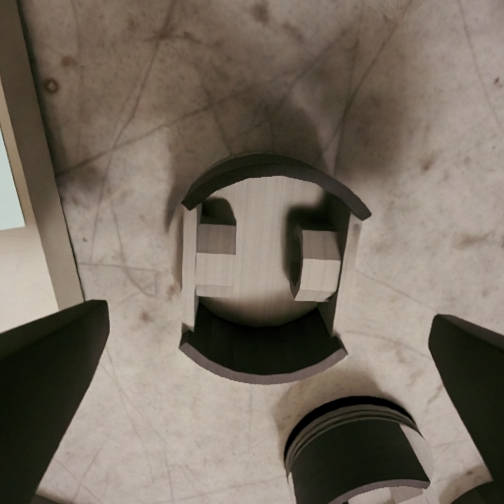

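Request:
{"name": "execute_actions", "arguments": {"actions": [{"rows": [[0.913,1.38,2.34,0.8,0,0.24,0.85,-0.769,1.7202,0.9028,-0.7547,0,1.638,1],[0.913,1.38,2.34,0.8,0,0.24,0.85,-0.773,1.7288,0.8968,-0.7404,0,1.634,0.97],[0.913,1.38,2.34,0.8,0,0.24,0.85,-0.776,1.7414,0.8879,-0.7194,0,1.63,0.94],[0.913,1.38,2.34,0.8,0,0.24,0.85,-0.777,1.7568,0.8772,-0.6938,0,1.63,0.9],[0.913,1.38,2.34,0.8,0,0.24,0.85,-0.777,1.7735,0.8655,-0.666,0,1.63,0.86],[0.913,1.38,2.34,0.8,0,0.24,0.85,-0.777,1.7902,0.8538,-0.6382,0,1.63,0.82],[0.913,1.38,2.34,0.8,0,0.24,0.85,-0.777,1.8056,0.8431,-0.6126,0,1.63,0.78],[0.913,1.38,2.34,0.8,0,0.24,0.85,-0.777,1.8182,0.8342,-0.5916,0,1.63,0.73],[0.913,1.38,2.34,0.8,0,0.24,0.85,-0.777,1.8268,0.8282,-0.5773,0,1.63,0.68],[0.913,1.38,2.34,0.8,0,0.24,0.85,-0.777,1.83,0.826,-0.572,0,1.63,0.62],[0.913,1.38,2.34,0.8,0,0.24,0.85,-0.777,1.83,0.826,-0.572,0,1.63,0.56],[0.913,1.38,2.34,0.8,0,0.24,0.85,-0.777,1.83,0.826,-0.572,0,1.63,0.50],[0.913,1.38,2.34,0.8,0,0.24,0.85,-0.777,1.83,0.826,-0.572,0,1.63,0.44],[0.913,1.38,2.34,0.8,0,0.24,0.85,-0.777,1.83,0.826,-0.572,0,1.63,0.39],[0.913,1.38,2.34,0.8,0,0.24,0.85,-0.777,1.83,0.826,-0.572,0,1.63,0.34]], "steps": 15}], "pictures": false}}

Request:
{"name": "execute_actions", "arguments": {"actions": [{"rows": [[0.913,1.38,2.34,0.8,0,0.24,0.85,-0.777,1.83,0.826,-0.572,0,1.63,0.30],[0.913,1.38,2.34,0.8,0,0.24,0.85,-0.777,1.83,0.826,-0.572,0,1.63,0.27],[0.913,1.38,2.34,0.8,0,0.24,0.85,-0.777,1.83,0.826,-0.572,0,1.63,0.24],[0.913,1.38,2.34,0.8,0,0.24,0.85,-0.777,1.83,0.826,-0.572,0,1.63,0.215],[0.913,1.38,2.34,0.8,0,0.24,0.85,-0.777,1.83,0.826,-0.572,0,1.63,0.19],[0.913,1.38,2.34,0.8,0,0.24,0.85,-0.777,1.83,0.826,-0.572,0,1.63,0.19],[0.913,1.38,2.34,0.8,0,0.24,0.85,-0.777,1.83,0.826,-0.572,0,1.63,0.19],[0.913,1.38,2.34,0.8,0,0.24,0.85,-0.777,1.83,0.826,-0.572,0,1.63,0.19],[0.913,1.38,2.34,0.8,0,0.24,0.85,-0.777,1.8234,0.832,-0.5802,0,1.63,0.19],[0.913,1.38,2.34,0.8,0,0.24,0.85,-0.777,1.8135,0.8402,-0.5974,0,1.63,0.19],[0.913,1.38,2.34,0.8,0,0.24,0.85,-0.777,1.7986,0.8526,-0.6234,0,1.63,0.19],[0.913,1.38,2.34,0.8,0,0.24,0.85,-0.777,1.7798,0.8682,-0.6559,0,1.63,0.19],[0.913,1.38,2.34,0.8,0,0.24,0.85,-0.777,1.7585,0.8858,-0.6929,0,1.63,0.19],[0.913,1.38,2.34,0.8,0,0.24,0.85,-0.777,1.736,0.9045,-0.732,0,1.63,0.19],[0.913,1.38,2.34,0.8,0,0.24,0.85,-0.777,1.7135,0.9232,-0.7711,0,1.63,0.19]], "steps": 15}], "pictures": false}}

Request:
{"name": "execute_actions", "arguments": {"actions": [{"rows": [[0.913,1.38,2.34,0.8,0,0.24,0.85,-0.777,1.6922,0.9408,-0.8081,0,1.63,0.19],[0.913,1.38,2.34,0.8,0,0.24,0.85,-0.777,1.6734,0.9564,-0.8406,0,1.63,0.19],[0.913,1.38,2.34,0.8,0,0.24,0.85,-0.7743,1.6611,0.9727,-0.8678,0,1.628,0.19],[0.913,1.38,2.34,0.8,0,0.24,0.85,-0.7665,1.6588,0.9921,-0.8887,0,1.623,0.19],[0.913,1.38,2.34,0.8,0,0.24,0.85,-0.7539,1.6675,1.0132,-0.9007,0,1.614,0.19],[0.913,1.38,2.34,0.8,0,0.24,0.85,-0.7372,1.6839,1.0373,-0.9085,0,1.602,0.19],[0.913,1.38,2.34,0.8,0,0.24,0.85,-0.7166,1.704,1.067,-0.918,0,1.587,0.19],[0.913,1.38,2.34,0.8,0,0.24,0.85,-0.6925,1.7275,1.1017,-0.9292,0,1.57,0.19],[0.913,1.38,2.34,0.8,0,0.24,0.85,-0.6655,1.7538,1.1406,-0.9417,0,1.551,0.19],[0.913,1.38,2.34,0.8,0,0.24,0.85,-0.6359,1.7827,1.1832,-0.9555,0,1.53,0.19],[0.913,1.38,2.34,0.8,0,0.24,0.85,-0.6042,1.8137,1.2289,-0.9702,0,1.508,0.19],[0.913,1.38,2.34,0.8,0,0.24,0.85,-0.5708,1.8463,1.277,-0.9857,0,1.484,0.19],[0.913,1.38,2.34,0.8,0,0.24,0.85,-0.5361,1.8802,1.327,-1.0018,0,1.46,0.19],[0.913,1.38,2.34,0.8,0,0.24,0.85,-0.5005,1.9149,1.3782,-1.0183,0,1.434,0.19],[0.913,1.38,2.34,0.8,0,0.24,0.85,-0.4645,1.95,1.43,-1.035,0,1.409,0.19]], "steps": 15}], "pictures": false}}

Request:
{"name": "execute_actions", "arguments": {"actions": [{"rows": [[0.913,1.38,2.34,0.8,0,0.24,0.85,-0.4285,1.9851,1.4818,-1.0517,0,1.384,0.19],[0.913,1.38,2.34,0.8,0,0.24,0.85,-0.3929,2.0198,1.5331,-1.0682,0,1.358,0.19],[0.913,1.38,2.34,0.8,0,0.24,0.85,-0.3583,2.0537,1.583,-1.0843,0,1.334,0.19],[0.913,1.38,2.34,0.8,0,0.24,0.85,-0.3248,2.0863,1.6312,-1.0998,0,1.31,0.19],[0.913,1.38,2.34,0.8,0,0.24,0.85,-0.2931,2.1173,1.6768,-1.1145,0,1.288,0.19],[0.913,1.38,2.34,0.8,0,0.24,0.85,-0.2635,2.1462,1.7194,-1.1283,0,1.267,0.19],[0.913,1.38,2.34,0.8,0,0.24,0.85,-0.2365,2.1725,1.7583,-1.1408,0,1.248,0.19],[0.913,1.38,2.34,0.8,0,0.24,0.85,-0.2124,2.196,1.793,-1.152,0,1.231,0.19],[0.913,1.38,2.34,0.8,0,0.24,0.85,-0.1918,2.2161,1.8227,-1.1615,0,1.216,0.19],[0.913,1.38,2.34,0.8,0,0.24,0.85,-0.1751,2.2325,1.8468,-1.1693,0,1.204,0.19],[0.913,1.38,2.34,0.8,0,0.24,0.85,-0.1625,2.2448,1.8649,-1.1751,0,1.195,0.19],[0.913,1.38,2.34,0.8,0,0.24,0.85,-0.1547,2.2524,1.8761,-1.1788,0,1.19,0.19],[0.913,1.38,2.34,0.8,0,0.24,0.85,-0.152,2.255,1.88,-1.18,0,1.188,0.19]], "steps": 15}], "pictures": false}}

Request:
{"name": "execute_actions", "arguments": {"actions": [{"rows": [[0.913,1.38,2.34,0.8,0,0.24,0.85,-0.152,2.255,1.88,-1.18,0,1.188,0.19]], "steps": 5}]}}

Scene clock: 507.80 s of 12600.00 s.
left_arm: end_effector_position=(+0.1147, +0.4155, +0.9288) grip_measured=+0.848 end_effector_quat_wxyz=(-0.576, +0.367, +0.675, +0.277) end_effector_velocity=(-0.001, -0.001, +0.000) end_effector_angular_velocity=(+0.009, -0.003, +0.006) | right_arm: end_effector_position=(+0.0362, -0.2814, +0.0831) grip_measured=+0.472 end_effector_quat_wxyz=(+0.658, +0.256, +0.660, -0.258) end_effector_velocity=(+0.014, +0.017, +0.001) end_effector_angular_velocity=(+0.082, -0.057, +0.005)
Joint positions: left_arm=[ 0.913  1.38   2.339  0.801 -0.004  0.239  0.081] | right_arm=[-0.774  1.824  0.831 -0.581 -0.002  1.633  0.062]
Joint velocities: left_arm=[-0.002 -0.002 -0.002 -0.007  0.007  0.007 -0.   ] | right_arm=[-0.002 -0.002  0.002  0.095 -0.007 -0.007 -0.076]
Joint torques (N m, as the arm reports them, + toward a larger angle): left_arm=[ 0.1  -0.48  2.01 -0.6   0.11  0.05] | right_arm=[-0.22 -5.23  3.67  0.22  0.12 -0.11]
External joint torques (N m, as the arm's controller estimates them; a push from outside toward a larger angle lowers the number): left_arm=[ 0.1  -0.69  0.73  0.08  0.11  0.05] | right_arm=[-0.22  0.77 -0.56 -0.05  0.07 -0.11]
Heat: left arm: hottest wrist pitch 29 °C (+0.0 °C/min); right arm: hottest shoulder 50 °C (-1.0 °C/min). Fold the right arm in close to its base before you think long.
MOTOR HOT: still on. Now the hottest motor of the right arm, joint 2 (shoulder), reports 50 °C; a drive's own limit is 95 °C.
Steps of this call (steps 1 to 15: the robot went on to your last target; steps 16 to 90: nothing new was sent; then 17.13 s passed at rest; steps 91 to 105: all 15 steps of this action). Readings (joint positions):
91: left_arm=[0.913 1.380 2.339 0.801 -0.004 0.239] | right_arm=[-0.764 1.716 0.905 -0.760 -0.002 1.642]
92: left_arm=[0.913 1.380 2.339 0.801 -0.004 0.239] | right_arm=[-0.764 1.716 0.904 -0.756 -0.002 1.642]
94: left_arm=[0.913 1.380 2.339 0.801 -0.004 0.239] | right_arm=[-0.769 1.724 0.899 -0.732 -0.002 1.638]
98: left_arm=[0.913 1.380 2.339 0.801 -0.004 0.239] | right_arm=[-0.774 1.776 0.866 -0.647 -0.002 1.634]
105: the state above

Scene clock: 508.30 s of 12600.00 s.
left_arm: end_effector_position=(+0.1147, +0.4155, +0.9288) grip_measured=+0.848 end_effector_quat_wxyz=(-0.576, +0.367, +0.675, +0.277) end_effector_velocity=(+0.001, -0.000, +0.000) end_effector_angular_velocity=(+0.005, +0.008, -0.006) | right_arm: end_effector_position=(+0.0323, -0.2864, +0.1005) grip_measured=+0.264 end_effector_quat_wxyz=(+0.653, +0.244, +0.664, -0.271) end_effector_velocity=(+0.006, +0.006, +0.215) end_effector_angular_velocity=(+0.003, +0.007, -0.000)
Joint positions: left_arm=[ 0.913  1.38   2.339  0.801 -0.004  0.239  0.081] | right_arm=[-0.774  1.781  0.865 -0.695 -0.002  1.633  0.052]
Joint velocities: left_arm=[ 0.002 -0.002 -0.002 -0.007 -0.007 -0.007 -0.   ] | right_arm=[-0.007 -0.54   0.403 -0.945 -0.007 -0.007 -0.   ]
Joint torques (N m, as the arm reports them, + toward a larger angle): left_arm=[ 0.1  -0.48  2.   -0.6   0.11  0.06] | right_arm=[-0.21 -9.19  7.51  0.01  0.12 -0.08]
External joint torques (N m, as the arm's controller estimates them; a push from outside toward a larger angle lowers the number): left_arm=[ 0.1  -0.78  0.77  0.1   0.11  0.06] | right_arm=[-0.19 -2.43  2.26 -0.42  0.05 -0.08]
Heat: left arm: hottest wrist pitch 29 °C (+0.0 °C/min); right arm: hottest shoulder 50 °C (-1.0 °C/min). Fold the right arm in close to its base before you think long.
MOTOR HOT: still on. Now the hottest motor of the right arm, joint 2 (shoulder), reports 50 °C; a drive's own limit is 95 °C.
Steps of this call (steps 1 to 15: all 15 steps of this action). Readings (joint positions):
1: left_arm=[0.913 1.380 2.339 0.801 -0.004 0.239] | right_arm=[-0.774 1.824 0.831 -0.578 -0.002 1.633]
2: left_arm=[0.913 1.380 2.339 0.801 -0.004 0.239] | right_arm=[-0.774 1.824 0.831 -0.577 -0.002 1.633]
4: left_arm=[0.913 1.380 2.339 0.801 -0.004 0.239] | right_arm=[-0.774 1.824 0.831 -0.576 -0.002 1.633]
8: left_arm=[0.913 1.380 2.339 0.801 -0.004 0.239] | right_arm=[-0.774 1.824 0.831 -0.576 -0.002 1.633]
15: the state above

Scene clock: 508.80 s of 12600.00 s.
left_arm: end_effector_position=(+0.1147, +0.4155, +0.9288) grip_measured=+0.848 end_effector_quat_wxyz=(-0.576, +0.367, +0.675, +0.277) end_effector_velocity=(+0.003, -0.003, +0.001) end_effector_angular_velocity=(+0.018, +0.014, -0.006) | right_arm: end_effector_position=(+0.0179, -0.1882, +0.1709) grip_measured=+0.265 end_effector_quat_wxyz=(+0.696, +0.130, +0.695, -0.124) end_effector_velocity=(-0.170, +0.418, +0.042) end_effector_angular_velocity=(+0.056, -0.026, +1.695)
Joint positions: left_arm=[ 0.913  1.38   2.339  0.801 -0.004  0.239  0.081] | right_arm=[-0.556  1.87   1.301 -0.994 -0.002  1.468  0.052]
Joint velocities: left_arm=[ 0.002 -0.002 -0.002 -0.022 -0.007 -0.007 -0.   ] | right_arm=[ 0.999  0.969  1.463 -0.432 -0.007 -0.696 -0.   ]
Joint torques (N m, as the arm reports them, + toward a larger angle): left_arm=[ 0.1  -0.48  2.   -0.6   0.11  0.05] | right_arm=[ 1.03 -7.14  7.05 -0.2   0.1  -0.12]
External joint torques (N m, as the arm's controller estimates them; a push from outside toward a larger angle lowers the number): left_arm=[ 0.1  -0.74  0.75  0.09  0.11  0.05] | right_arm=[ 0.3   0.14  2.03 -0.49  0.12 -0.11]
Heat: left arm: hottest wrist pitch 29 °C (+0.0 °C/min); right arm: hottest shoulder 50 °C (-1.0 °C/min). Fold the right arm in close to its base before you think long.
MOTOR HOT: still on. Now the hottest motor of the right arm, joint 2 (shoulder), reports 50 °C; a drive's own limit is 95 °C.
Steps of this call (steps 1 to 15: all 15 steps of this action). Readings (joint positions):
1: left_arm=[0.913 1.380 2.339 0.801 -0.004 0.239] | right_arm=[-0.774 1.762 0.880 -0.727 -0.002 1.633]
2: left_arm=[0.913 1.380 2.339 0.801 -0.004 0.239] | right_arm=[-0.774 1.741 0.898 -0.759 -0.002 1.633]
4: left_arm=[0.913 1.380 2.339 0.801 -0.004 0.239] | right_arm=[-0.774 1.702 0.937 -0.818 -0.002 1.630]
8: left_arm=[0.913 1.380 2.339 0.801 -0.004 0.239] | right_arm=[-0.743 1.694 1.026 -0.894 -0.002 1.601]
15: the state above

Scene clock: 509.30 s of 12600.00 s.
left_arm: end_effector_position=(+0.1147, +0.4155, +0.9288) grip_measured=+0.848 end_effector_quat_wxyz=(-0.576, +0.367, +0.675, +0.277) end_effector_velocity=(+0.000, -0.004, +0.001) end_effector_angular_velocity=(+0.024, +0.000, -0.013) | right_arm: end_effector_position=(-0.1089, -0.0561, +0.1678) grip_measured=+0.265 end_effector_quat_wxyz=(+0.698, -0.108, +0.698, +0.113) end_effector_velocity=(-0.069, +0.019, -0.012) end_effector_angular_velocity=(-0.075, +0.011, +0.254)
Joint positions: left_arm=[ 0.913  1.38   2.339  0.801 -0.004  0.239  0.081] | right_arm=[-0.149  2.243  1.848 -1.168 -0.002  1.2    0.052]
Joint velocities: left_arm=[-0.007 -0.002 -0.002 -0.022  0.007 -0.007 -0.   ] | right_arm=[ 0.159  0.144  0.193 -0.125 -0.007 -0.095 -0.   ]
Joint torques (N m, as the arm reports them, + toward a larger angle): left_arm=[ 0.1  -0.47  2.   -0.6   0.11  0.05] | right_arm=[ -1.23 -10.46   7.6   -0.26   0.11  -0.08]
External joint torques (N m, as the arm's controller estimates them; a push from outside toward a larger angle lowers the number): left_arm=[ 0.11 -0.73  0.75  0.09  0.11  0.05] | right_arm=[ 0.35 -0.15  1.95 -0.47 -0.06 -0.09]
Heat: left arm: hottest wrist pitch 29 °C (+0.0 °C/min); right arm: hottest shoulder 50 °C (-1.0 °C/min). Fold the right arm in close to its base before you think long.
MOTOR HOT: still on. Now the hottest motor of the right arm, joint 2 (shoulder), reports 50 °C; a drive's own limit is 95 °C.
Steps of this call (steps 1 to 15: all 15 steps of this action). Readings (joint positions):
1: left_arm=[0.913 1.380 2.339 0.801 -0.004 0.239] | right_arm=[-0.522 1.903 1.351 -1.009 -0.002 1.444]
2: left_arm=[0.913 1.380 2.339 0.801 -0.004 0.239] | right_arm=[-0.487 1.936 1.402 -1.025 -0.002 1.419]
4: left_arm=[0.913 1.380 2.339 0.801 -0.004 0.239] | right_arm=[-0.416 2.003 1.503 -1.056 -0.002 1.371]
8: left_arm=[0.913 1.380 2.339 0.801 -0.004 0.239] | right_arm=[-0.283 2.127 1.686 -1.113 -0.002 1.281]
15: the state above

Scene clock: 509.47 s of 12600.00 s.
left_arm: end_effector_position=(+0.1147, +0.4155, +0.9288) grip_measured=+0.848 end_effector_quat_wxyz=(-0.576, +0.367, +0.675, +0.277) end_effector_velocity=(-0.003, +0.005, -0.000) end_effector_angular_velocity=(-0.008, -0.013, -0.003) | right_arm: end_effector_position=(-0.1087, -0.0546, +0.1677) grip_measured=+0.265 end_effector_quat_wxyz=(+0.698, -0.111, +0.698, +0.115) end_effector_velocity=(+0.019, +0.003, +0.006) end_effector_angular_velocity=(+0.008, +0.007, -0.024)
Joint positions: left_arm=[ 0.913  1.38   2.339  0.801 -0.004  0.239  0.081] | right_arm=[-0.149  2.251  1.862 -1.176 -0.002  1.192  0.052]
Joint velocities: left_arm=[ 0.002 -0.007 -0.002  0.007  0.007 -0.007 -0.   ] | right_arm=[-0.046  0.007  0.037 -0.022 -0.007 -0.022 -0.   ]
Joint torques (N m, as the arm reports them, + toward a larger angle): left_arm=[ 0.09 -0.48  1.99 -0.6   0.11  0.06] | right_arm=[ -0.08 -10.07   7.58  -0.21   0.1   -0.09]
External joint torques (N m, as the arm's controller estimates them; a push from outside toward a larger angle lowers the number): left_arm=[ 0.09 -0.59  0.67  0.06  0.11  0.05] | right_arm=[-0.19 -0.13  2.16 -0.51  0.06 -0.09]
Heat: left arm: hottest wrist pitch 29 °C (+0.0 °C/min); right arm: hottest shoulder 50 °C (-1.0 °C/min). Fold the right arm in close to its base before you think long.
MOTOR HOT: still on. Now the hottest motor of the right arm, joint 2 (shoulder), reports 50 °C; a drive's own limit is 95 °C.
Steps of this call (steps 1 to 5: all 5 steps of this action). Readings (joint positions):
1: left_arm=[0.913 1.380 2.339 0.801 -0.004 0.239] | right_arm=[-0.145 2.247 1.853 -1.172 -0.002 1.197]
2: left_arm=[0.913 1.380 2.339 0.801 -0.004 0.239] | right_arm=[-0.145 2.249 1.856 -1.174 -0.002 1.195]
4: left_arm=[0.913 1.380 2.339 0.801 -0.004 0.239] | right_arm=[-0.147 2.251 1.861 -1.175 -0.002 1.193]
5: the state above

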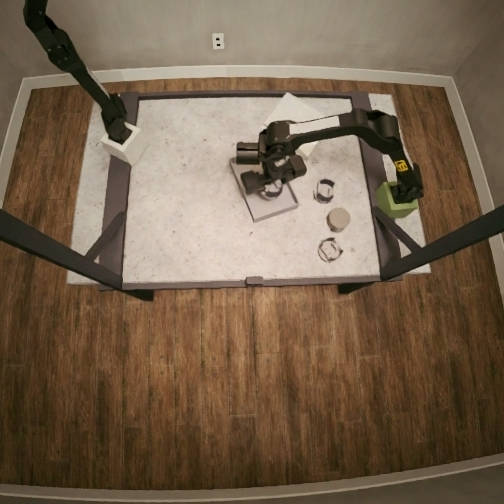

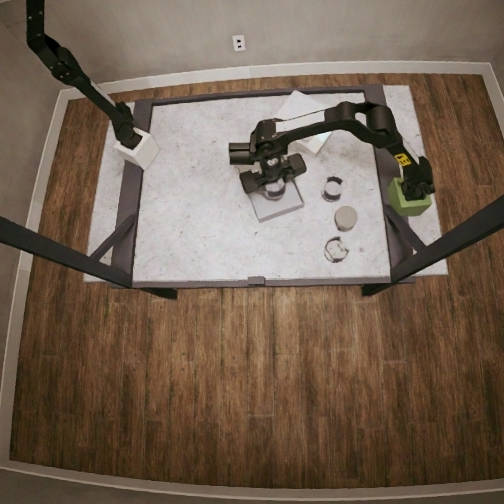

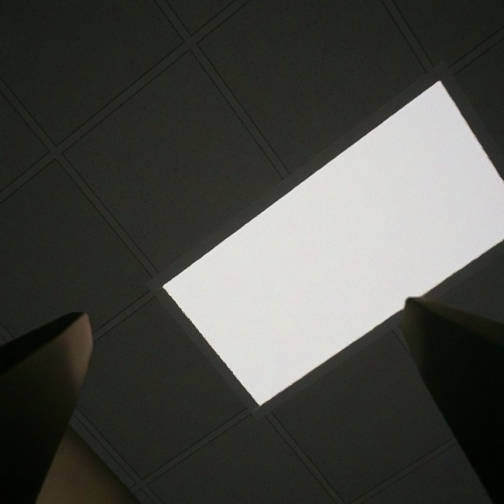

